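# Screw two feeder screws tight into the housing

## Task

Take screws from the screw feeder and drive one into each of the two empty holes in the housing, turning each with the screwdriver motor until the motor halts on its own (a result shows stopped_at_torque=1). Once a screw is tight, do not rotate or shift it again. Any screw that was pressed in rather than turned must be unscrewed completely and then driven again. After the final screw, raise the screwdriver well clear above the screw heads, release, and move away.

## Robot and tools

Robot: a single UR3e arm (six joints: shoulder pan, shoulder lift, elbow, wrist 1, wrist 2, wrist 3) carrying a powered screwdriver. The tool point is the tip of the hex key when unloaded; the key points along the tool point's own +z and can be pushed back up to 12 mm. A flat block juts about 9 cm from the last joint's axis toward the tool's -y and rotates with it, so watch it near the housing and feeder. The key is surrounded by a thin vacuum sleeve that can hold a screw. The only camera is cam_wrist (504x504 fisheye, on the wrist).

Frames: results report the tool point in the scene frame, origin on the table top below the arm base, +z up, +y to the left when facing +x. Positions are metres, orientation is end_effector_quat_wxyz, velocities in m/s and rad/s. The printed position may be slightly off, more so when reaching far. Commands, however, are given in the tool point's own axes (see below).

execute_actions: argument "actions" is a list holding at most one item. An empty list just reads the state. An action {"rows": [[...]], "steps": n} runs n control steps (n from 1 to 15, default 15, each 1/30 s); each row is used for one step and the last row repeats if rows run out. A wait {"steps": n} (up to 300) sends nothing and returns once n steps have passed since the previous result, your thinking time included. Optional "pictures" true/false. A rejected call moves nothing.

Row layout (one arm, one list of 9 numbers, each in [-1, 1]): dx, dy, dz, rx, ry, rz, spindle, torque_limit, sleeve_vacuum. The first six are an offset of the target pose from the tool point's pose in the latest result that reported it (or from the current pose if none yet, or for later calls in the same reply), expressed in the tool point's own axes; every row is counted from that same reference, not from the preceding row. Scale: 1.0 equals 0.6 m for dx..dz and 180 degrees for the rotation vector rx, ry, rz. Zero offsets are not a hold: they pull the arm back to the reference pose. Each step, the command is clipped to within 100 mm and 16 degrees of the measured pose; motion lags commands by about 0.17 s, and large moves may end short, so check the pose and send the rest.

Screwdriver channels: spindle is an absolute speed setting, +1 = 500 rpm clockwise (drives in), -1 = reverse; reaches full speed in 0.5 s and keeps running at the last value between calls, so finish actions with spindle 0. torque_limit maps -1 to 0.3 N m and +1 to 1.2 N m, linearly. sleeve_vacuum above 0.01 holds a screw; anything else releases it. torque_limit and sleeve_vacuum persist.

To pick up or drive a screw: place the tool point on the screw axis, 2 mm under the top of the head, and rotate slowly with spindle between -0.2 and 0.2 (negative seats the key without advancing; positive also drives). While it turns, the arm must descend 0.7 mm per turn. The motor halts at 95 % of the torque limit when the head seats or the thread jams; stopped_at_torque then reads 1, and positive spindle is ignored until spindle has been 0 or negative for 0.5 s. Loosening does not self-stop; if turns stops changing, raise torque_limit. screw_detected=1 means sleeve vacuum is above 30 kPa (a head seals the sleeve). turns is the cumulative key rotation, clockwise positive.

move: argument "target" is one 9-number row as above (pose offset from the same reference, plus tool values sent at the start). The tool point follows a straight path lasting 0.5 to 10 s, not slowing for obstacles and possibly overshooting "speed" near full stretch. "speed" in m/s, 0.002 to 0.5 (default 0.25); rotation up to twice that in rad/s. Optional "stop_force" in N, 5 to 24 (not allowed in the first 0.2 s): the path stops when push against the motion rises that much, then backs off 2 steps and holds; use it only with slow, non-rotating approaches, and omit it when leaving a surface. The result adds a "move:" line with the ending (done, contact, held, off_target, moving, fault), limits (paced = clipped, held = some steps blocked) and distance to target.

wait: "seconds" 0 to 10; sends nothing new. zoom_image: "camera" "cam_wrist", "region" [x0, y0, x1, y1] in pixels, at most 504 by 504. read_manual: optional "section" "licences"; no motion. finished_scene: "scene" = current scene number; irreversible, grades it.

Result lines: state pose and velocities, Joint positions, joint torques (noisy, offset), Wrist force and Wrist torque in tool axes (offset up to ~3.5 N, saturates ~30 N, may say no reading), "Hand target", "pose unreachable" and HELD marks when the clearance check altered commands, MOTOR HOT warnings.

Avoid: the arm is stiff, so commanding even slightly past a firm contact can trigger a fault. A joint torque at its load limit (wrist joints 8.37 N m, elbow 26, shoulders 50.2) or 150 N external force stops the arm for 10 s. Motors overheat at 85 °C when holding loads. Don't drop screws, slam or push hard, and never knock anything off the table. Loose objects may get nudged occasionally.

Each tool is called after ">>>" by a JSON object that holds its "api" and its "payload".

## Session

>>> {"api": "execute_actions", "payload": {"actions": []}}

Scene clock: 0.00 s of 6600.00 s.
end_effector_position=(+0.2766, +0.1272, +0.2270) sleeve_vacuum_kpa=0 screw_detected=0 stopped_at_torque=0 turns=0.00 end_effector_quat_wxyz=(-0.014, +0.661, +0.733, -0.159) end_effector_velocity=(+0.000, +0.000, -0.000) end_effector_angular_velocity=(+0.002, +0.001, -0.001)
Joint positions: [-0.576 -1.581  0.666 -0.657 -1.572 -0.574]
Joint velocities: [-0.     0.002 -0.     0.     0.001  0.001]
Joint torques (N m, as the arm reports them, + toward a larger angle): no reading
Motor temperatures (°C, as the motors report them): [27 36 29 44 35 42]
Wrist force (N, on the end effector, along its own x y z axes, offset not removed): no reading
Wrist torque (N m, same axes, about the end effector's origin, offset not removed): no reading
Hand target: +0.277, +0.127, +0.227; -0.014, +0.661, +0.733, -0.159

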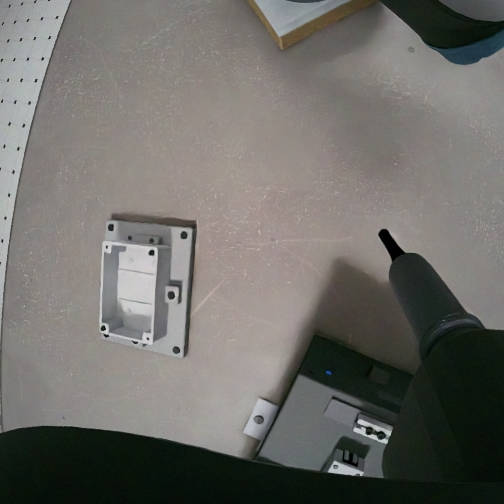

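>>> {"api": "move", "payload": {"target": [0.073,0.287,-0.017,-0.0816,0.0615,0,0,0.3,0], "speed": 0.12}}

>>> {"api": "zoom_image", "payload": {"camera": "cam_wrist", "region": [330,180,430,280]}}

Scene clock: 8.10 s of 6600.00 s.
end_effector_position=(+0.4394, +0.1853, +0.1851) sleeve_vacuum_kpa=0 screw_detected=0 stopped_at_torque=0 turns=0.00 end_effector_quat_wxyz=(-0.000, +0.670, +0.743, +0.000) end_effector_velocity=(+0.002, +0.000, -0.001) end_effector_angular_velocity=(+0.002, -0.002, -0.001)
Joint positions: [-0.503 -1.321  0.593 -0.98  -1.28  -0.482]
Joint velocities: [ 0.001  0.003  0.001 -0.006  0.002  0.003]
Joint torques (N m, as the arm reports them, + toward a larger angle): [ -0.04 -13.47  -7.93  -2.83   1.59   1.1 ]
Motor temperatures (°C, as the motors report them): [27 36 29 44 35 42]
Wrist force (N, on the end effector, along its own x y z axes, offset not removed): [-2.5 -2.8 -0.6]
Wrist torque (N m, same axes, about the end effector's origin, offset not removed): [-0.75 0.65 0.25]
Hand target: +0.440, +0.185, +0.185; -0.000, +0.670, +0.743, +0.001
Off the commanded pose: 0.000 m, 0 deg.
After step 90, 3.10 s passed at rest.
move: done

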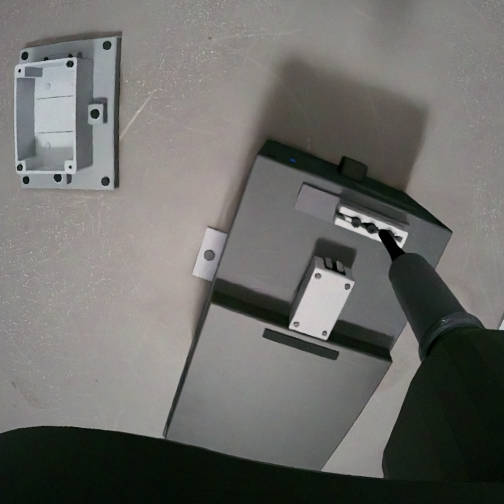

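Region (330, 180, 430, 280) of cam_wrist's 504x504 image, scaled by 5.040, with more detail than that image has.

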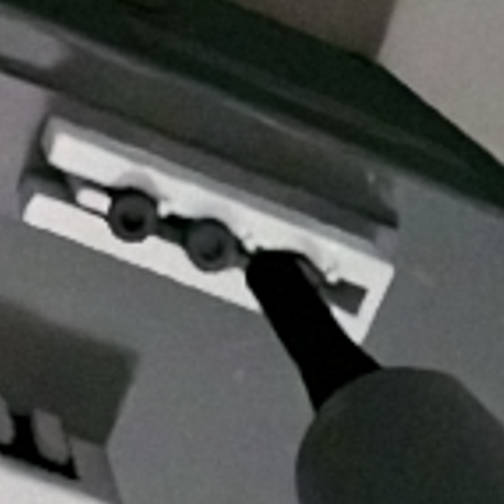

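>>> {"api": "move", "payload": {"target": [-0.0273,0.0017,0,0,0,0,0,0.3,0], "speed": 0.04}}

>>> {"api": "zoom_image", "payload": {"camera": "cam_wrist", "region": [330,180,430,280]}}

>>> {"api": "move", "payload": {"target": [0,0,0.06,0,0,0,0,0.3,0], "speed": 0.01, "stop_force": 5}}

>>> {"api": "zoom_image", "payload": {"camera": "cam_wrist", "region": [330,180,430,280]}}

Scene clock: 18.07 s of 6600.00 s.
end_effector_position=(+0.4421, +0.1693, +0.1850) sleeve_vacuum_kpa=0 screw_detected=0 stopped_at_torque=0 turns=0.00 end_effector_quat_wxyz=(-0.000, +0.670, +0.743, +0.000) end_effector_velocity=(+0.001, -0.001, +0.000) end_effector_angular_velocity=(+0.001, -0.001, -0.001)
Joint positions: [-0.546 -1.31   0.59  -0.974 -1.275 -0.526]
Joint velocities: [-0.005  0.001 -0.002  0.001  0.002 -0.004]
Joint torques (N m, as the arm reports them, + toward a larger angle): [ -4.48 -12.96 -11.35  -1.05   1.53  -1.12]
Motor temperatures (°C, as the motors report them): [27 36 29 44 35 42]
Wrist force (N, on the end effector, along its own x y z axes, offset not removed): [-2.2 -3.3 -0.4]
Wrist torque (N m, same axes, about the end effector's origin, offset not removed): [-0.90 0.60 0.27]
Hand target: +0.442, +0.169, +0.185; -0.000, +0.670, +0.743, +0.000
Off the commanded pose: 0.000 m, 0 deg.
After step 90, 6.13 s passed at rest.
move: done

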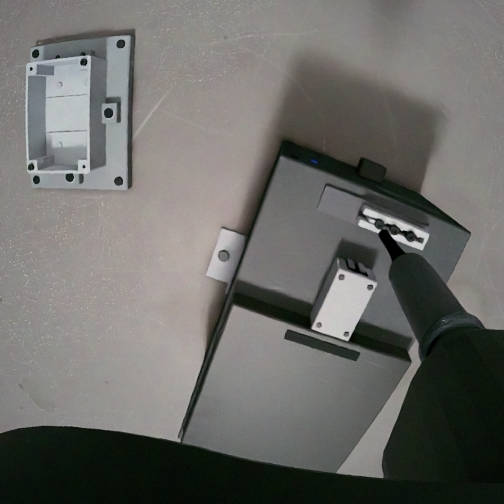

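Region (330, 180, 430, 280) of cam_wrist's 504x504 image, scaled by 5.040, with more detail than that image has.

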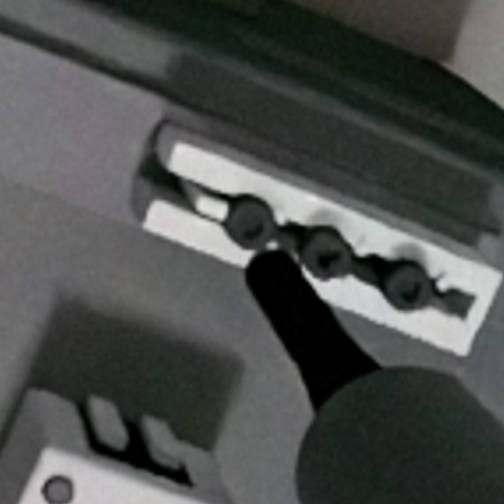

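Scene clock: 20.43 s of 6600.00 s.
end_effector_position=(+0.4420, +0.1694, +0.1653) sleeve_vacuum_kpa=0 screw_detected=0 stopped_at_torque=0 turns=0.00 end_effector_quat_wxyz=(-0.001, +0.670, +0.743, +0.000) end_effector_velocity=(+0.000, -0.001, +0.002) end_effector_angular_velocity=(+0.000, +0.001, +0.003)
Joint positions: [-0.527 -1.361  0.77  -1.11  -1.277 -0.506]
Joint velocities: [-0.004  0.009 -0.024  0.017  0.    -0.007]
Joint torques (N m, as the arm reports them, + toward a larger angle): [ -4.59 -11.68 -11.1   -0.74   0.48  -1.08]
Motor temperatures (°C, as the motors report them): [27 36 29 44 35 42]
Wrist force (N, on the end effector, along its own x y z axes, offset not removed): [-3.3 -2.1 -5.8]
Wrist torque (N m, same axes, about the end effector's origin, offset not removed): [-0.60 0.85 0.19]
Hand target: +0.442, +0.169, +0.166; -0.000, +0.670, +0.743, +0.000
Off the commanded pose: 0.016 m, 0 deg.
move: contact

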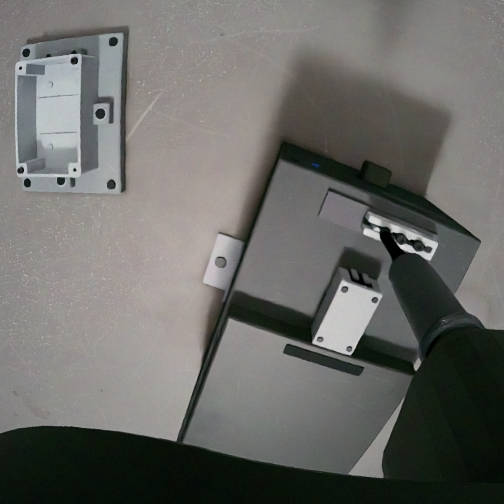

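Region (330, 180, 430, 280) of cam_wrist's 504x504 image, scaled by 5.040, with more detail than that image has.

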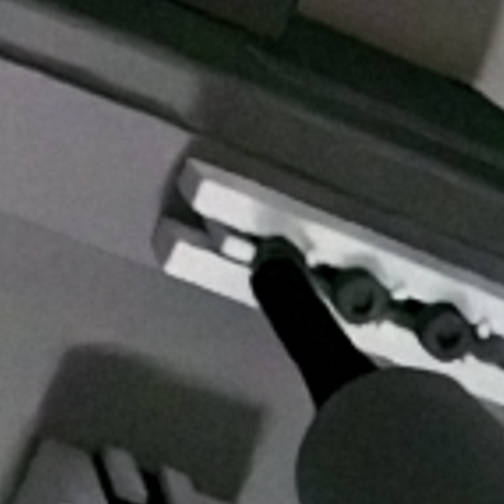

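>>> {"api": "move", "payload": {"target": [0,0,-0.011,0,0,0,0,0.3,0], "speed": 0.02}}

>>> {"api": "move", "payload": {"target": [0.0012,-0.002,0,0,0,0,0,0.3,1], "speed": 0.005}}

>>> {"api": "zoom_image", "payload": {"camera": "cam_wrist", "region": [358,202,408,252]}}

>>> {"api": "move", "payload": {"target": [0,0,0.01,0,0,0,-0.1,0.3,1], "speed": 0.003}}

>>> {"api": "execute_actions", "payload": {"actions": [{"rows":[[0,0,0,0,0,0,0,0.3,1]],"steps":4}], "pictures": false}}

>>> {"api": "zoom_image", "payload": {"camera": "cam_wrist", "region": [358,202,408,252]}}

Scene clock: 33.40 s of 6600.00 s.
end_effector_position=(+0.4420, +0.1694, +0.1716) sleeve_vacuum_kpa=0 screw_detected=0 stopped_at_torque=0 turns=0.00 end_effector_quat_wxyz=(-0.000, +0.670, +0.743, +0.000) end_effector_velocity=(+0.000, +0.001, +0.003) end_effector_angular_velocity=(+0.000, +0.001, +0.000)
Joint positions: [-0.533 -1.348  0.719 -1.07  -1.276 -0.513]
Joint velocities: [-0.001  0.01  -0.031  0.023  0.    -0.002]
Joint torques (N m, as the arm reports them, + toward a larger angle): [ -5.13 -13.23 -11.77  -1.04   1.25  -1.11]
Motor temperatures (°C, as the motors report them): [27 36 29 44 35 42]
Wrist force (N, on the end effector, along its own x y z axes, offset not removed): [-2.6 -2.2 -0.4]
Wrist torque (N m, same axes, about the end effector's origin, offset not removed): [-0.60 0.66 0.20]
Hand target: +0.442, +0.169, +0.172; -0.000, +0.670, +0.743, +0.000
Off the commanded pose: 0.000 m, 0 deg.
After step 90, 9.27 s passed at rest.
move: done

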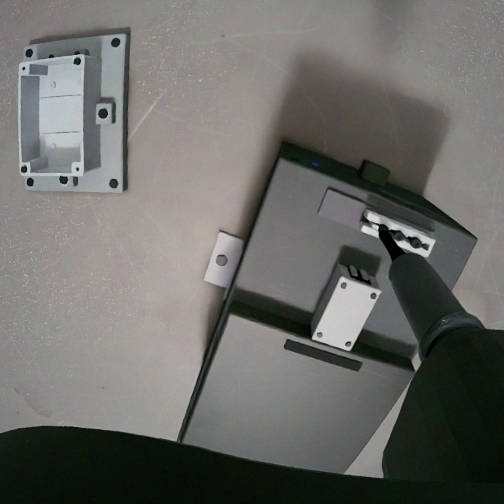

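Scene clock: 34.10 s of 6600.00 s.
end_effector_position=(+0.4408, +0.1700, +0.1716) sleeve_vacuum_kpa=14 screw_detected=0 stopped_at_torque=0 turns=0.00 end_effector_quat_wxyz=(-0.000, +0.670, +0.743, +0.000) end_effector_velocity=(-0.001, +0.000, -0.000) end_effector_angular_velocity=(+0.001, +0.002, -0.001)
Joint positions: [-0.533 -1.355  0.729 -1.073 -1.276 -0.513]
Joint velocities: [ 0.    -0.003  0.006 -0.001 -0.     0.001]
Joint torques (N m, as the arm reports them, + toward a larger angle): [  0.1  -18.13  -8.42  -2.78  -0.15   1.09]
Motor temperatures (°C, as the motors report them): [27 36 29 44 35 42]
Wrist force (N, on the end effector, along its own x y z axes, offset not removed): [-2.7 -2.1 0.2]
Wrist torque (N m, same axes, about the end effector's origin, offset not removed): [-0.58 0.75 0.18]
Hand target: +0.441, +0.170, +0.172; -0.000, +0.670, +0.743, +0.000
Off the commanded pose: 0.000 m, 0 deg.
move: done

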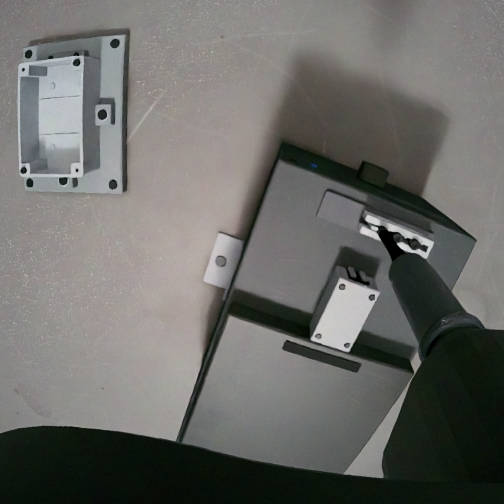

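Region (358, 202, 408, 252) of cam_wrist's 504x504 image, scaled by 10.080, with more detail than that image has.

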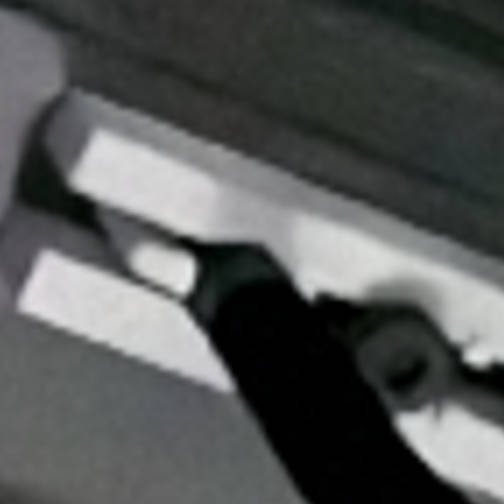

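Scene clock: 36.33 s of 6600.00 s.
end_effector_position=(+0.4408, +0.1700, +0.1657) sleeve_vacuum_kpa=40 screw_detected=1 stopped_at_torque=0 turns=-1.85 end_effector_quat_wxyz=(-0.000, +0.670, +0.743, +0.000) end_effector_velocity=(-0.000, +0.000, -0.001) end_effector_angular_velocity=(+0.000, -0.000, +0.002)
Joint positions: [-0.528 -1.367  0.778 -1.111 -1.277 -0.507]
Joint velocities: [ 0.001 -0.001  0.006 -0.005  0.    -0.002]
Joint torques (N m, as the arm reports them, + toward a larger angle): [ -0.1  -16.03  -7.58  -2.7   -0.9    1.03]
Motor temperatures (°C, as the motors report them): [27 36 29 44 35 42]
Wrist force (N, on the end effector, along its own x y z axes, offset not removed): [-1.2 -2.1 -5.3]
Wrist torque (N m, same axes, about the end effector's origin, offset not removed): [-0.72 0.65 0.19]
Hand target: +0.441, +0.170, +0.166; -0.000, +0.670, +0.743, +0.000
Off the commanded pose: 0.000 m, 0 deg.
move: done

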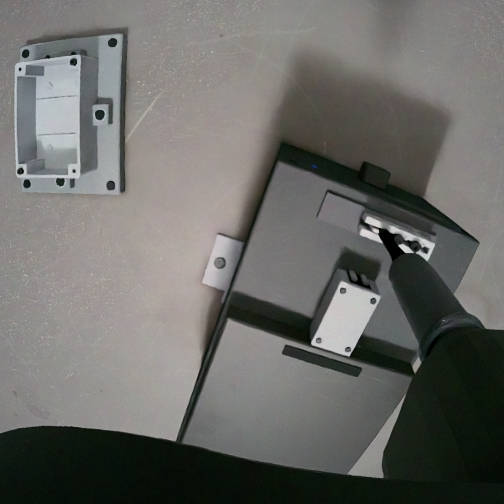

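Scene clock: 36.47 s of 6600.00 s.
end_effector_position=(+0.4408, +0.1700, +0.1657) sleeve_vacuum_kpa=40 screw_detected=1 stopped_at_torque=0 turns=-1.85 end_effector_quat_wxyz=(-0.000, +0.670, +0.743, +0.000) end_effector_velocity=(+0.000, -0.000, +0.000) end_effector_angular_velocity=(-0.000, -0.001, +0.000)
Joint positions: [-0.528 -1.367  0.778 -1.111 -1.277 -0.507]
Joint velocities: [-0.001 -0.001  0.    -0.     0.    -0.001]
Joint torques (N m, as the arm reports them, + toward a larger angle): [ -0.12 -15.61  -8.58  -2.22  -0.86   0.99]
Motor temperatures (°C, as the motors report them): [27 36 29 44 35 42]
Wrist force (N, on the end effector, along its own x y z axes, offset not removed): [-1.5 -1.6 -5.4]
Wrist torque (N m, same axes, about the end effector's origin, offset not removed): [-0.53 0.72 0.19]
Hand target: +0.441, +0.170, +0.166; -0.000, +0.670, +0.743, +0.000
Off the commanded pose: 0.000 m, 0 deg.
Steps of this call (steps 1 to 4: all 4 steps of this action). Readings (end_effector_position | what the end effector reports):
1: (+0.4408, +0.1700, +0.1657) | sleeve_vacuum_kpa=40 screw_detected=1 stopped_at_torque=0 turns=-1.85
2: (+0.4408, +0.1700, +0.1657) | sleeve_vacuum_kpa=40 screw_detected=1 stopped_at_torque=0 turns=-1.85
4: the state above

Region (358, 202, 408, 252) of cam_wrist's 504x504 image, scaled by 10.080, with more detail than that image has.

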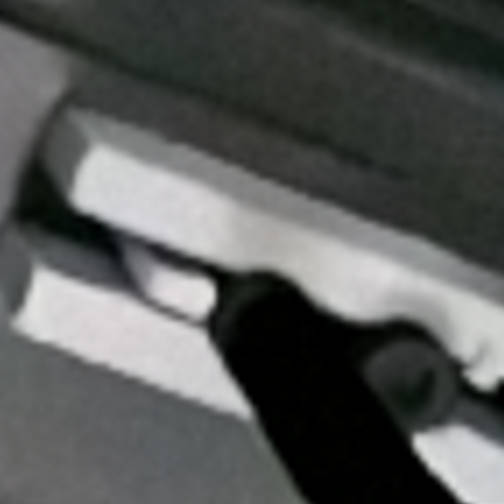

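>>> {"api": "move", "payload": {"target": [0,0,-0.035,0,0,0,0,0.3,1], "speed": 0.03}}

>>> {"api": "move", "payload": {"target": [-0.19,-0.03,0,0,0,0,0,0.3,1], "speed": 0.15}}

>>> {"api": "move", "payload": {"target": [-0.26,0.067,0.179,0,0,0.33,0,0.3,1], "speed": 0.25}}

>>> {"api": "zoom_image", "payload": {"camera": "cam_wrist", "region": [333,177,433,277]}}

Scene clock: 53.67 s of 6600.00 s.
end_effector_position=(+0.4408, +0.1699, +0.1865) sleeve_vacuum_kpa=39 screw_detected=1 stopped_at_torque=0 turns=-1.85 end_effector_quat_wxyz=(-0.000, +0.670, +0.742, +0.001) end_effector_velocity=(+0.001, -0.001, +0.002) end_effector_angular_velocity=(-0.002, +0.003, -0.001)
Joint positions: [-0.548 -1.316  0.591 -0.97  -1.274 -0.527]
Joint velocities: [-0.     0.021 -0.049  0.03  -0.003  0.   ]
Joint torques (N m, as the arm reports them, + toward a larger angle): [ -2.5  -13.7  -11.17  -1.11  -0.19  -1.07]
Motor temperatures (°C, as the motors report them): [27 36 29 44 35 42]
Wrist force (N, on the end effector, along its own x y z axes, offset not removed): [-2.6 -2.2 0.3]
Wrist torque (N m, same axes, about the end effector's origin, offset not removed): [-0.60 0.74 0.20]
Hand target: +0.441, +0.170, +0.187; -0.000, +0.670, +0.743, +0.000
Off the commanded pose: 0.000 m, 0 deg.
After step 90, 13.13 s passed at rest.
move: done

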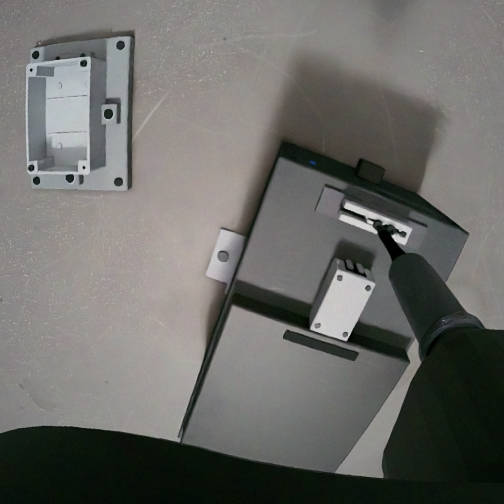

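Scene clock: 54.97 s of 6600.00 s.
end_effector_position=(+0.4345, +0.0548, +0.1862) sleeve_vacuum_kpa=39 screw_detected=1 stopped_at_torque=0 turns=-1.85 end_effector_quat_wxyz=(-0.000, +0.670, +0.742, +0.000) end_effector_velocity=(+0.000, -0.001, -0.000) end_effector_angular_velocity=(+0.003, +0.000, +0.002)
Joint positions: [-0.848 -1.282  0.652 -0.968 -1.252 -0.842]
Joint velocities: [-0.003  0.006 -0.004  0.002  0.002 -0.007]
Joint torques (N m, as the arm reports them, + toward a larger angle): [ -6.58 -11.92 -10.72  -0.94   1.35  -0.99]
Motor temperatures (°C, as the motors report them): [27 36 29 44 35 42]
Wrist force (N, on the end effector, along its own x y z axes, offset not removed): [-2.4 -3.0 -1.2]
Wrist torque (N m, same axes, about the end effector's origin, offset not removed): [-0.79 0.57 0.25]
Hand target: +0.435, +0.055, +0.186; -0.000, +0.670, +0.742, +0.000
Off the commanded pose: 0.000 m, 0 deg.
move: done

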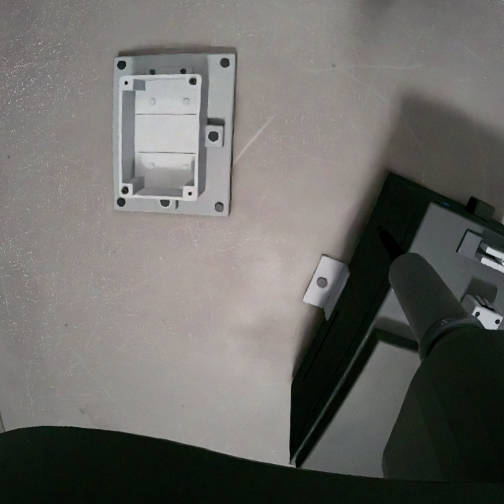

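Scene clock: 57.57 s of 6600.00 s.
end_effector_position=(+0.4905, -0.0959, +0.0786) sleeve_vacuum_kpa=39 screw_detected=1 stopped_at_torque=0 turns=-1.85 end_effector_quat_wxyz=(-0.001, +0.950, +0.314, +0.000) end_effector_velocity=(+0.001, -0.001, -0.002) end_effector_angular_velocity=(-0.002, +0.000, -0.010)
Joint positions: [-0.997 -1.198  1.17  -1.52  -1.251  0.036]
Joint velocities: [ 0.002  0.001  0.007 -0.01  -0.001  0.013]
Joint torques (N m, as the arm reports them, + toward a larger angle): [ -2.78 -14.75  -9.85  -3.06  -0.01   1.03]
Motor temperatures (°C, as the motors report them): [27 36 29 44 35 42]
Wrist force (N, on the end effector, along its own x y z axes, offset not removed): [-2.1 -2.3 -0.5]
Wrist torque (N m, same axes, about the end effector's origin, offset not removed): [-0.61 0.55 0.20]
Hand target: +0.491, -0.096, +0.078; -0.000, +0.950, +0.313, +0.000
Off the commanded pose: 0.000 m, 0 deg.
move: done

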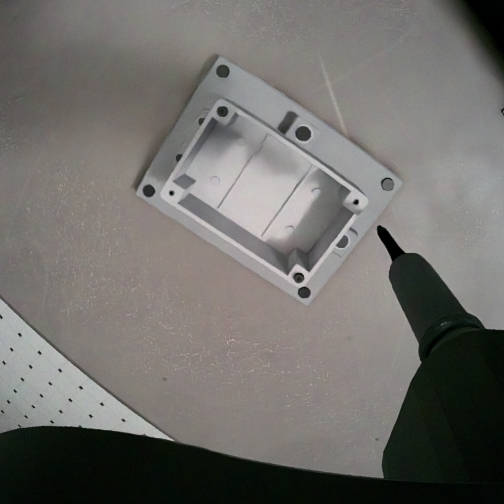

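Region (333, 177, 433, 277) of cam_wrist's 504x504 image, scaled by 5.040, with more detail than that image has.

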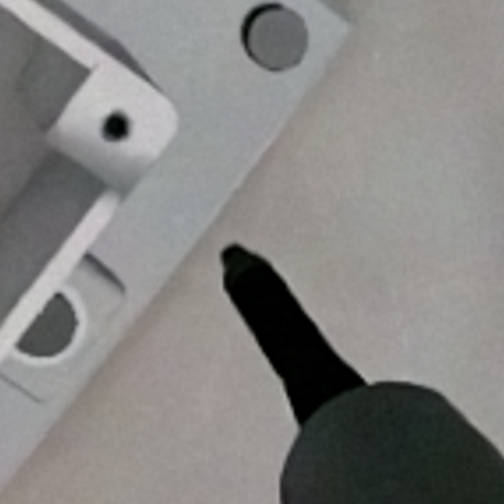

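>>> {"api": "move", "payload": {"target": [-0.027,-0.021,0,0,0,0,0,0.3,1], "speed": 0.04}}

>>> {"api": "zoom_image", "payload": {"camera": "cam_wrist", "region": [358,202,408,252]}}

Scene clock: 63.23 s of 6600.00 s.
end_effector_position=(+0.4702, -0.0955, +0.0786) sleeve_vacuum_kpa=39 screw_detected=1 stopped_at_torque=0 turns=-1.85 end_effector_quat_wxyz=(-0.001, +0.950, +0.314, -0.000) end_effector_velocity=(-0.002, +0.000, -0.000) end_effector_angular_velocity=(+0.001, -0.002, -0.001)
Joint positions: [-1.037 -1.276  1.293 -1.552 -1.253 -0.005]
Joint velocities: [-0.006 -0.011  0.019 -0.007  0.001 -0.006]
Joint torques (N m, as the arm reports them, + toward a larger angle): [ -7.77 -18.34  -9.71  -3.18   1.62  -0.97]
Motor temperatures (°C, as the motors report them): [27 36 29 44 35 42]
Wrist force (N, on the end effector, along its own x y z axes, offset not removed): [-2.7 -2.7 -0.4]
Wrist torque (N m, same axes, about the end effector's origin, offset not removed): [-0.72 0.67 0.24]
Hand target: +0.470, -0.095, +0.079; -0.001, +0.950, +0.314, -0.000
Off the commanded pose: 0.000 m, 0 deg.
After step 90, 1.80 s passed at rest.
move: done

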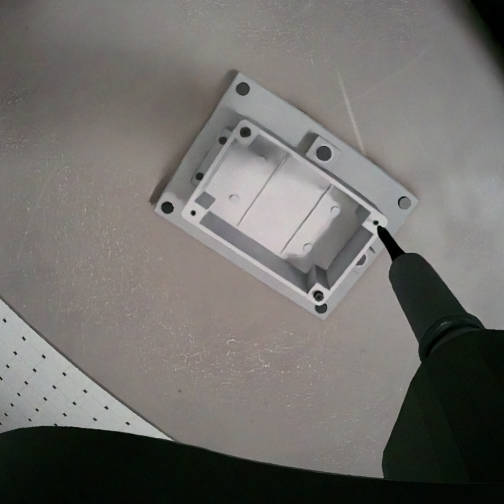

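Region (358, 202, 408, 252) of cam_wrist's 504x504 image, scaled by 10.080, with more detail than that image has.

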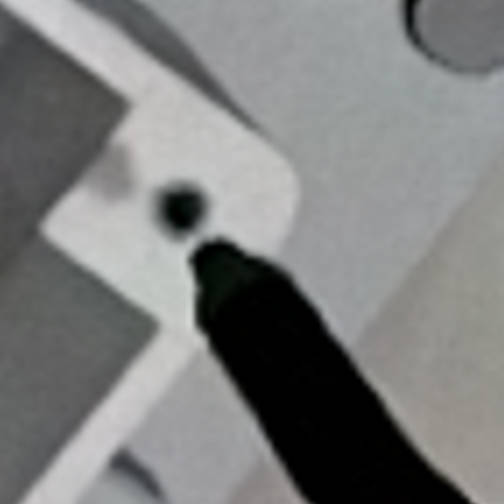

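>>> {"api": "move", "payload": {"target": [-0.0002,-0.0002,0.018,0,0,0,0,0.3,1], "speed": 0.012}}

>>> {"api": "zoom_image", "payload": {"camera": "cam_wrist", "region": [358,202,408,252]}}

>>> {"api": "move", "payload": {"target": [0,0,0.007,0,0,0,0,0.3,1], "speed": 0.003}}

>>> {"api": "zoom_image", "payload": {"camera": "cam_wrist", "region": [358,202,408,252]}}

Scene clock: 74.20 s of 6600.00 s.
end_effector_position=(+0.4701, -0.0955, +0.0681) sleeve_vacuum_kpa=39 screw_detected=1 stopped_at_torque=0 turns=-1.85 end_effector_quat_wxyz=(-0.001, +0.950, +0.314, -0.000) end_effector_velocity=(-0.000, +0.000, -0.003) end_effector_angular_velocity=(-0.001, +0.001, +0.002)
Joint positions: [-1.028 -1.271  1.335 -1.602 -1.253  0.004]
Joint velocities: [ 0.004  0.001  0.01  -0.013 -0.001  0.002]
Joint torques (N m, as the arm reports them, + toward a larger angle): [ -1.97 -12.05  -9.    -2.9    1.33   1.04]
Motor temperatures (°C, as the motors report them): [27 36 29 44 35 42]
Wrist force (N, on the end effector, along its own x y z axes, offset not removed): [-2.8 -2.7 -4.7]
Wrist torque (N m, same axes, about the end effector's origin, offset not removed): [-0.69 0.68 0.21]
Hand target: +0.470, -0.095, +0.068; -0.001, +0.950, +0.314, -0.000
Off the commanded pose: 0.000 m, 0 deg.
After step 90, 6.83 s passed at rest.
move: done

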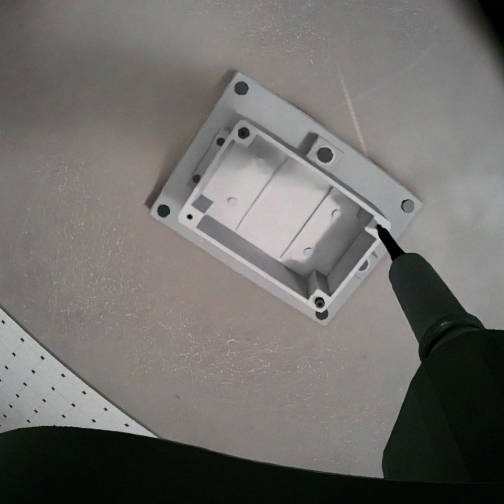

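Region (358, 202, 408, 252) of cam_wrist's 504x504 image, scaled by 10.080, with more detail than that image has.

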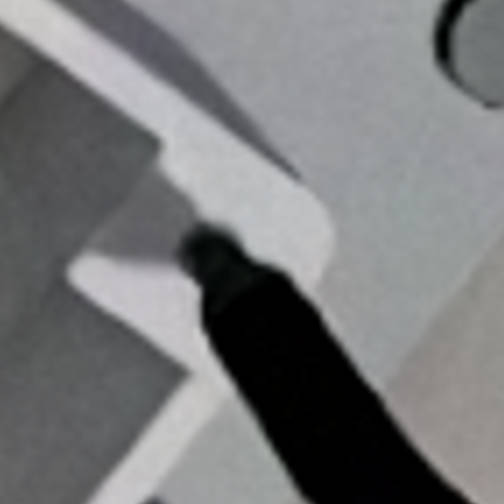

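Scene clock: 75.83 s of 6600.00 s.
end_effector_position=(+0.4701, -0.0955, +0.0639) sleeve_vacuum_kpa=39 screw_detected=1 stopped_at_torque=0 turns=-1.85 end_effector_quat_wxyz=(-0.001, +0.950, +0.314, -0.000) end_effector_velocity=(+0.000, -0.000, -0.000) end_effector_angular_velocity=(-0.000, -0.001, -0.000)
Joint positions: [-1.025 -1.269  1.351 -1.621 -1.252  0.007]
Joint velocities: [-0.001 -0.001  0.003 -0.003  0.001 -0.   ]
Joint torques (N m, as the arm reports them, + toward a larger angle): [ -1.94 -11.28  -8.14  -2.81   1.27   1.08]
Motor temperatures (°C, as the motors report them): [27 36 29 44 35 42]
Wrist force (N, on the end effector, along its own x y z axes, offset not removed): [-2.6 -2.7 -6.4]
Wrist torque (N m, same axes, about the end effector's origin, offset not removed): [-0.59 0.63 0.21]
Hand target: +0.470, -0.095, +0.064; -0.001, +0.950, +0.314, -0.000
Off the commanded pose: 0.000 m, 0 deg.
move: done

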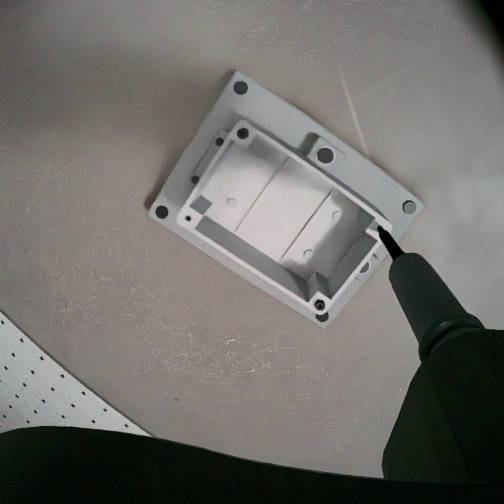

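Region (358, 202, 408, 252) of cam_wrist's 504x504 image, scaled by 10.080, with more detail than that image has.

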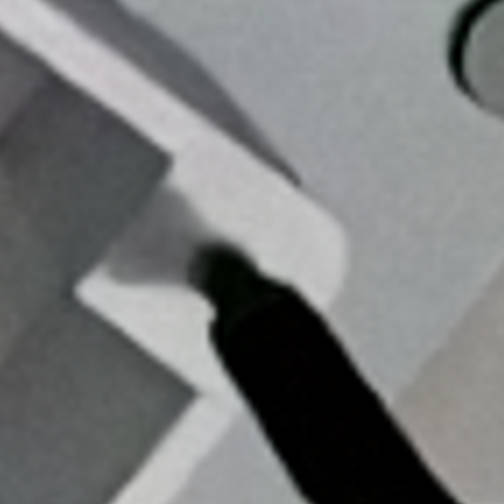

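>>> {"api": "move", "payload": {"target": [0,0,-0.014,0,0,0,0,0.3,1], "speed": 0.02}}

>>> {"api": "move", "payload": {"target": [-0.0017,-0.0019,0,0,0,0,0,0.3,1], "speed": 0.005}}

>>> {"api": "zoom_image", "payload": {"camera": "cam_wrist", "region": [358,202,408,252]}}

>>> {"api": "move", "payload": {"target": [0,0,0.007,0,0,0,0,0.3,1], "speed": 0.003}}

>>> {"api": "zoom_image", "payload": {"camera": "cam_wrist", "region": [358,202,408,252]}}

Scene clock: 86.77 s of 6600.00 s.
end_effector_position=(+0.4701, -0.0955, +0.0721) sleeve_vacuum_kpa=39 screw_detected=1 stopped_at_torque=0 turns=-1.85 end_effector_quat_wxyz=(-0.001, +0.950, +0.314, -0.000) end_effector_velocity=(-0.000, -0.001, +0.002) end_effector_angular_velocity=(-0.001, +0.001, -0.001)
Joint positions: [-1.032 -1.274  1.32  -1.583 -1.253  0.   ]
Joint velocities: [-0.002 -0.    -0.009  0.01  -0.001 -0.001]
Joint torques (N m, as the arm reports them, + toward a larger angle): [ -8.16 -18.2  -13.28  -1.4    0.02  -0.94]
Motor temperatures (°C, as the motors report them): [27 36 29 44 35 42]
Wrist force (N, on the end effector, along its own x y z axes, offset not removed): [-3.0 -2.6 -0.8]
Wrist torque (N m, same axes, about the end effector's origin, offset not removed): [-0.72 0.76 0.25]
Hand target: +0.470, -0.095, +0.072; -0.001, +0.950, +0.314, -0.000
Off the commanded pose: 0.000 m, 0 deg.
After step 90, 7.17 s passed at rest.
move: done

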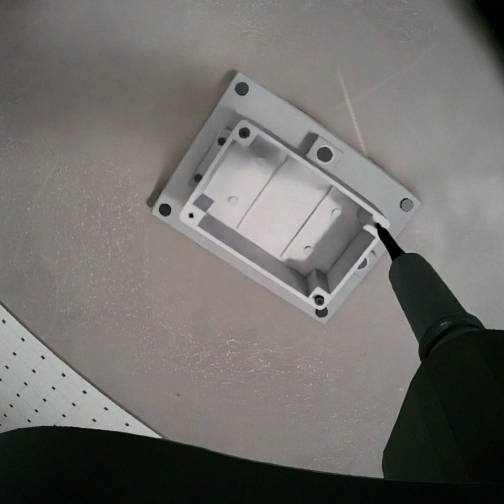

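Scene clock: 87.47 s of 6600.00 s.
end_effector_position=(+0.4686, -0.0952, +0.0721) sleeve_vacuum_kpa=39 screw_detected=1 stopped_at_torque=0 turns=-1.85 end_effector_quat_wxyz=(-0.001, +0.950, +0.314, -0.000) end_effector_velocity=(+0.000, +0.000, +0.000) end_effector_angular_velocity=(+0.000, -0.002, -0.000)
Joint positions: [-1.034 -1.28   1.329 -1.585 -1.253 -0.003]
Joint velocities: [-0.001 -0.003  0.004 -0.002  0.001 -0.001]
Joint torques (N m, as the arm reports them, + toward a larger angle): [ -7.89 -18.33  -9.95  -3.06  -0.02  -0.99]
Motor temperatures (°C, as the motors report them): [27 36 29 44 35 42]
Wrist force (N, on the end effector, along its own x y z axes, offset not removed): [-2.8 -2.6 -0.8]
Wrist torque (N m, same axes, about the end effector's origin, offset not removed): [-0.71 0.67 0.23]
Hand target: +0.469, -0.095, +0.072; -0.001, +0.950, +0.314, -0.000
Off the commanded pose: 0.000 m, 0 deg.
move: done

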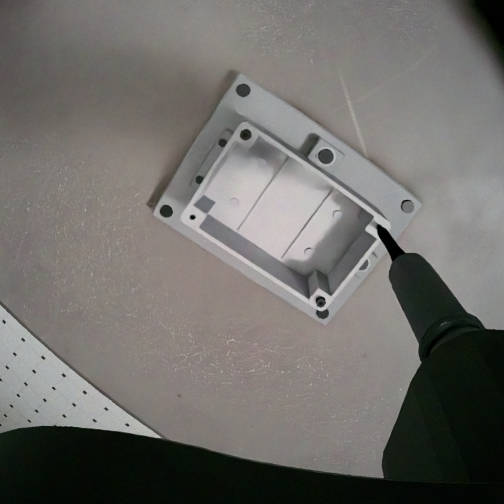

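Region (358, 202, 408, 252) of cam_wrist's 504x504 image, scaled by 10.080, with more detail than that image has.

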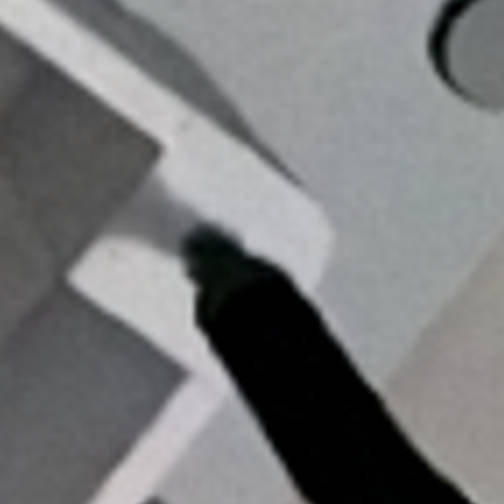

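Scene clock: 89.10 s of 6600.00 s.
end_effector_position=(+0.4687, -0.0952, +0.0680) sleeve_vacuum_kpa=37 screw_detected=1 stopped_at_torque=0 turns=-1.85 end_effector_quat_wxyz=(-0.001, +0.950, +0.314, -0.000) end_effector_velocity=(-0.000, -0.000, -0.001) end_effector_angular_velocity=(+0.001, +0.000, -0.002)
Joint positions: [-1.031 -1.277  1.344 -1.604 -1.253  0.001]
Joint velocities: [-0.001  0.001  0.003 -0.003  0.     0.001]
Joint torques (N m, as the arm reports them, + toward a larger angle): [ -2.05 -12.2   -8.73  -2.61   1.16   1.  ]
Motor temperatures (°C, as the motors report them): [27 36 29 44 35 42]
Wrist force (N, on the end effector, along its own x y z axes, offset not removed): [-1.9 -1.6 -3.5]
Wrist torque (N m, same axes, about the end effector's origin, offset not removed): [-0.65 0.67 0.21]
Hand target: +0.469, -0.095, +0.068; -0.001, +0.950, +0.314, -0.000
Off the commanded pose: 0.000 m, 0 deg.
move: done

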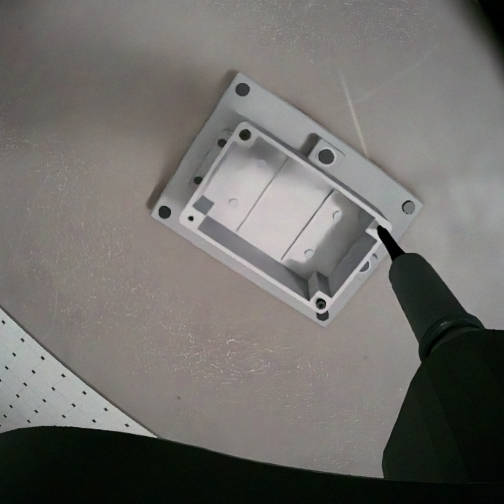

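Region (358, 202, 408, 252) of cam_wrist's 504x504 image, scaled by 10.080, with more detail than that image has.

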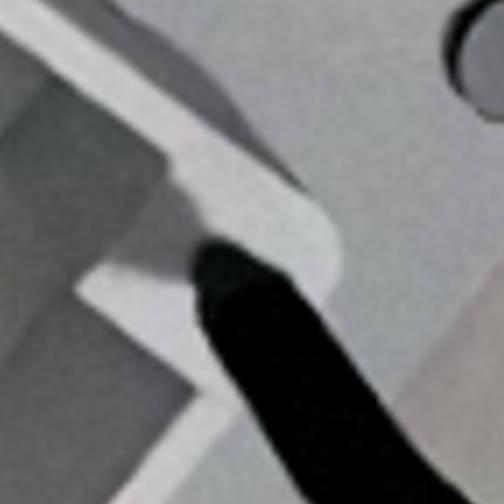

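Slight overshoot, same as earlier.

>>> {"api": "move", "payload": {"target": [0.0006,0.0007,0,0,0,0,0,0.3,1], "speed": 0.002}}

>>> {"api": "move", "payload": {"target": [0,0,0.005,0,0,0,0.15,0.3,1], "speed": 0.002}}

>>> {"api": "move", "payload": {"target": [0,0,0.016,0,0,0,0.5,0.3,1], "speed": 0.003, "stop_force": 5}}

Scene clock: 98.80 s of 6600.00 s.
end_effector_position=(+0.4692, -0.0953, +0.0680) sleeve_vacuum_kpa=39 screw_detected=1 stopped_at_torque=0 turns=-1.85 end_effector_quat_wxyz=(-0.001, +0.950, +0.314, -0.000) end_effector_velocity=(+0.000, +0.000, +0.000) end_effector_angular_velocity=(+0.001, -0.000, +0.001)
Joint positions: [-1.03  -1.275  1.341 -1.604 -1.253  0.002]
Joint velocities: [-0.     0.001 -0.002  0.001  0.001 -0.001]
Joint torques (N m, as the arm reports them, + toward a larger angle): [ -2.29 -12.58 -12.26  -1.27   0.8    1.05]
Motor temperatures (°C, as the motors report them): [27 36 29 44 35 42]
Wrist force (N, on the end effector, along its own x y z axes, offset not removed): [-2.8 -2.7 -4.2]
Wrist torque (N m, same axes, about the end effector's origin, offset not removed): [-0.69 0.66 0.23]
Hand target: +0.469, -0.095, +0.068; -0.001, +0.950, +0.314, -0.000
Off the commanded pose: 0.000 m, 0 deg.
After step 90, 6.00 s passed at rest.
move: done

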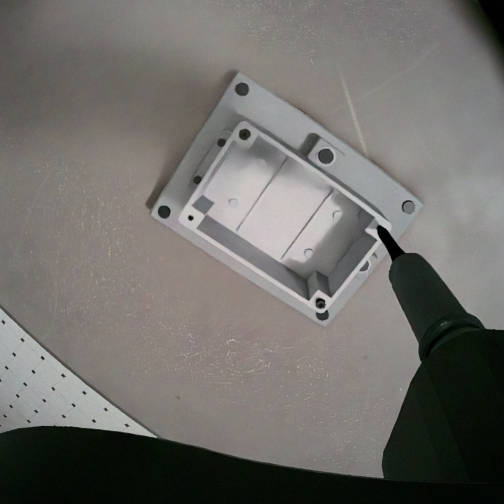

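Scene clock: 100.53 s of 6600.00 s.
end_effector_position=(+0.4692, -0.0953, +0.0651) sleeve_vacuum_kpa=40 screw_detected=1 stopped_at_torque=0 turns=0.29 end_effector_quat_wxyz=(-0.001, +0.950, +0.314, -0.000) end_effector_velocity=(-0.000, +0.000, -0.001) end_effector_angular_velocity=(+0.001, +0.000, -0.000)
Joint positions: [-1.027 -1.273  1.352 -1.617 -1.253  0.005]
Joint velocities: [ 0.001  0.001  0.002 -0.002  0.     0.001]
Joint torques (N m, as the arm reports them, + toward a larger angle): [ -2.2  -12.02  -8.77  -3.13   1.49   1.14]
Motor temperatures (°C, as the motors report them): [27 36 29 44 35 42]
Wrist force (N, on the end effector, along its own x y z axes, offset not removed): [-2.8 -3.1 -4.9]
Wrist torque (N m, same axes, about the end effector's origin, offset not removed): [-0.57 0.60 0.18]
Hand target: +0.469, -0.095, +0.065; -0.001, +0.950, +0.314, -0.000
Off the commanded pose: 0.000 m, 0 deg.
move: done

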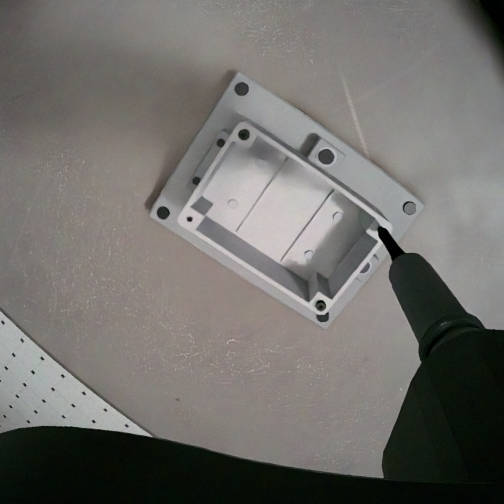

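Scene clock: 104.20 s of 6600.00 s.
end_effector_position=(+0.4692, -0.0953, +0.0555) sleeve_vacuum_kpa=40 screw_detected=1 stopped_at_torque=1 turns=11.45 end_effector_quat_wxyz=(-0.001, +0.950, +0.314, -0.000) end_effector_velocity=(-0.000, +0.001, -0.001) end_effector_angular_velocity=(+0.002, +0.002, +0.002)
Joint positions: [-1.019 -1.266  1.387 -1.661 -1.252  0.013]
Joint velocities: [ 0.003  0.001  0.003 -0.002 -0.     0.   ]
Joint torques (N m, as the arm reports them, + toward a larger angle): [ -2.47 -11.94  -9.14  -3.16   1.45   1.19]
Motor temperatures (°C, as the motors report them): [27 36 29 44 35 42]
Wrist force (N, on the end effector, along its own x y z axes, offset not removed): [-3.2 -4.3 -6.2]
Wrist torque (N m, same axes, about the end effector's origin, offset not removed): [-0.82 0.69 0.24]
Hand target: +0.469, -0.095, +0.055; -0.001, +0.950, +0.314, -0.000
Off the commanded pose: 0.000 m, 0 deg.
move: done

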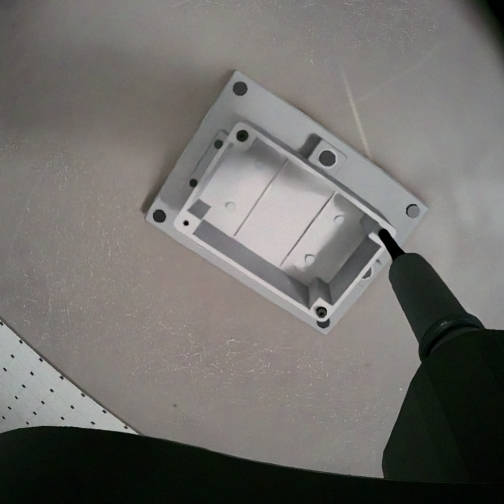

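>>> {"api": "move", "payload": {"target": [0,0,-0.05,0,0,0,0,0.3,0], "speed": 0.05}}

>>> {"api": "move", "payload": {"target": [0.1028,-0.2353,-0.167,0,0,-0.33,0,0.3,0], "speed": 0.25}}

>>> {"api": "move", "payload": {"target": [0.1905,0.03,0.008,0,0,0,0,0.3,0], "speed": 0.15}}

>>> {"api": "zoom_image", "payload": {"camera": "cam_wrist", "region": [358,202,408,252]}}

Scene clock: 116.40 s of 6600.00 s.
end_effector_position=(+0.4692, -0.0953, +0.0853) sleeve_vacuum_kpa=0 screw_detected=0 stopped_at_torque=1 turns=11.45 end_effector_quat_wxyz=(-0.001, +0.950, +0.314, -0.000) end_effector_velocity=(-0.001, -0.001, +0.002) end_effector_angular_velocity=(+0.001, +0.004, -0.002)
Joint positions: [-1.045 -1.283  1.273 -1.523 -1.253 -0.013]
Joint velocities: [-0.002  0.004 -0.014  0.014 -0.003 -0.001]
Joint torques (N m, as the arm reports them, + toward a larger angle): [ -7.44 -12.97 -13.1   -1.48  -0.03  -1.05]
Motor temperatures (°C, as the motors report them): [27 36 29 44 35 42]
Wrist force (N, on the end effector, along its own x y z axes, offset not removed): [-2.9 -3.1 -0.5]
Wrist torque (N m, same axes, about the end effector's origin, offset not removed): [-0.84 0.73 0.27]
Hand target: +0.469, -0.095, +0.085; -0.001, +0.950, +0.314, -0.000
Off the commanded pose: 0.000 m, 0 deg.
After step 90, 8.20 s passed at rest.
move: done

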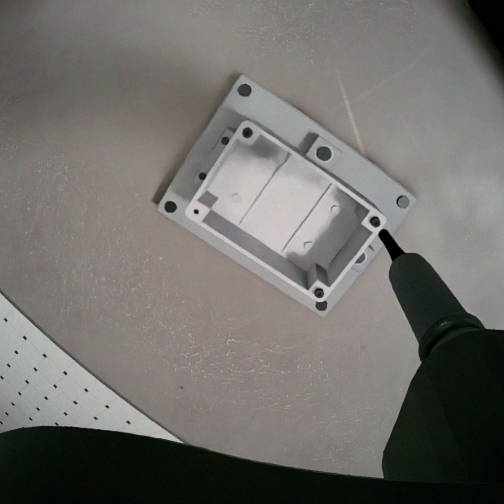

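Scene clock: 119.00 s of 6600.00 s.
end_effector_position=(+0.4345, +0.0545, +0.1856) sleeve_vacuum_kpa=0 screw_detected=0 stopped_at_torque=1 turns=11.45 end_effector_quat_wxyz=(+0.000, +0.670, +0.742, +0.001) end_effector_velocity=(+0.000, +0.001, +0.002) end_effector_angular_velocity=(+0.001, +0.010, +0.012)
Joint positions: [-0.849 -1.287  0.662 -0.975 -1.251 -0.842]
Joint velocities: [ 0.009  0.036 -0.071  0.04  -0.006 -0.004]
Joint torques (N m, as the arm reports them, + toward a larger angle): [ -0.88 -12.51 -10.95  -0.9   -0.34  -1.01]
Motor temperatures (°C, as the motors report them): [27 36 29 44 35 42]
Wrist force (N, on the end effector, along its own x y z axes, offset not removed): [-3.2 -2.6 -0.8]
Wrist torque (N m, same axes, about the end effector's origin, offset not removed): [-0.71 0.80 0.25]
Hand target: +0.435, +0.055, +0.186; -0.000, +0.669, +0.743, +0.000
Off the commanded pose: 0.000 m, 0 deg.
move: done

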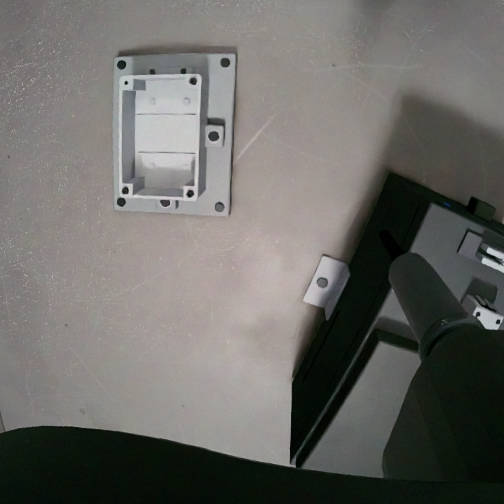

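Scene clock: 120.30 s of 6600.00 s.
end_effector_position=(+0.4408, +0.1699, +0.1811) sleeve_vacuum_kpa=0 screw_detected=0 stopped_at_torque=1 turns=11.45 end_effector_quat_wxyz=(+0.000, +0.670, +0.742, +0.001) end_effector_velocity=(+0.000, +0.003, -0.000) end_effector_angular_velocity=(-0.002, +0.002, +0.001)
Joint positions: [-0.543 -1.338  0.654 -1.014 -1.274 -0.522]
Joint velocities: [ 0.011  0.008 -0.016  0.005 -0.004  0.01 ]
Joint torques (N m, as the arm reports them, + toward a larger angle): [ -0.34 -13.01 -11.51  -1.11  -0.15   1.05]
Motor temperatures (°C, as the motors report them): [27 36 29 44 35 42]
Wrist force (N, on the end effector, along its own x y z axes, offset not removed): [-2.9 -2.4 -0.7]
Wrist torque (N m, same axes, about the end effector's origin, offset not removed): [-0.63 0.75 0.23]
Hand target: +0.441, +0.170, +0.181; +0.000, +0.670, +0.742, +0.001
Off the commanded pose: 0.000 m, 0 deg.
move: done

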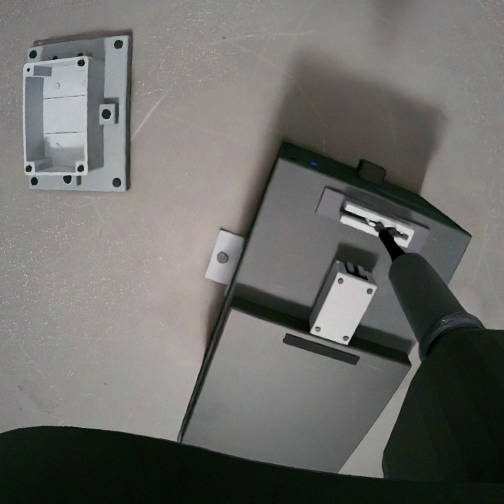

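Region (358, 202, 408, 252) of cam_wrist's 504x504 image, scaled by 10.080, with more detail than that image has.

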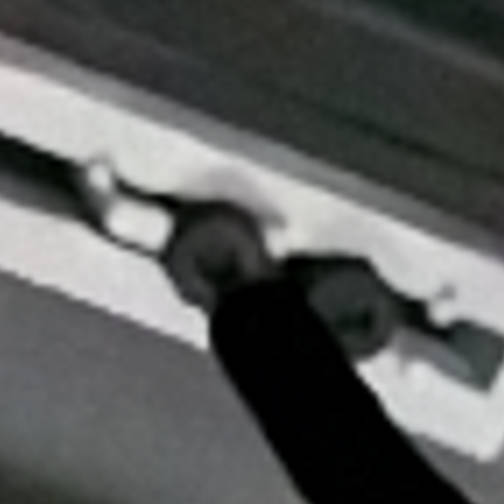

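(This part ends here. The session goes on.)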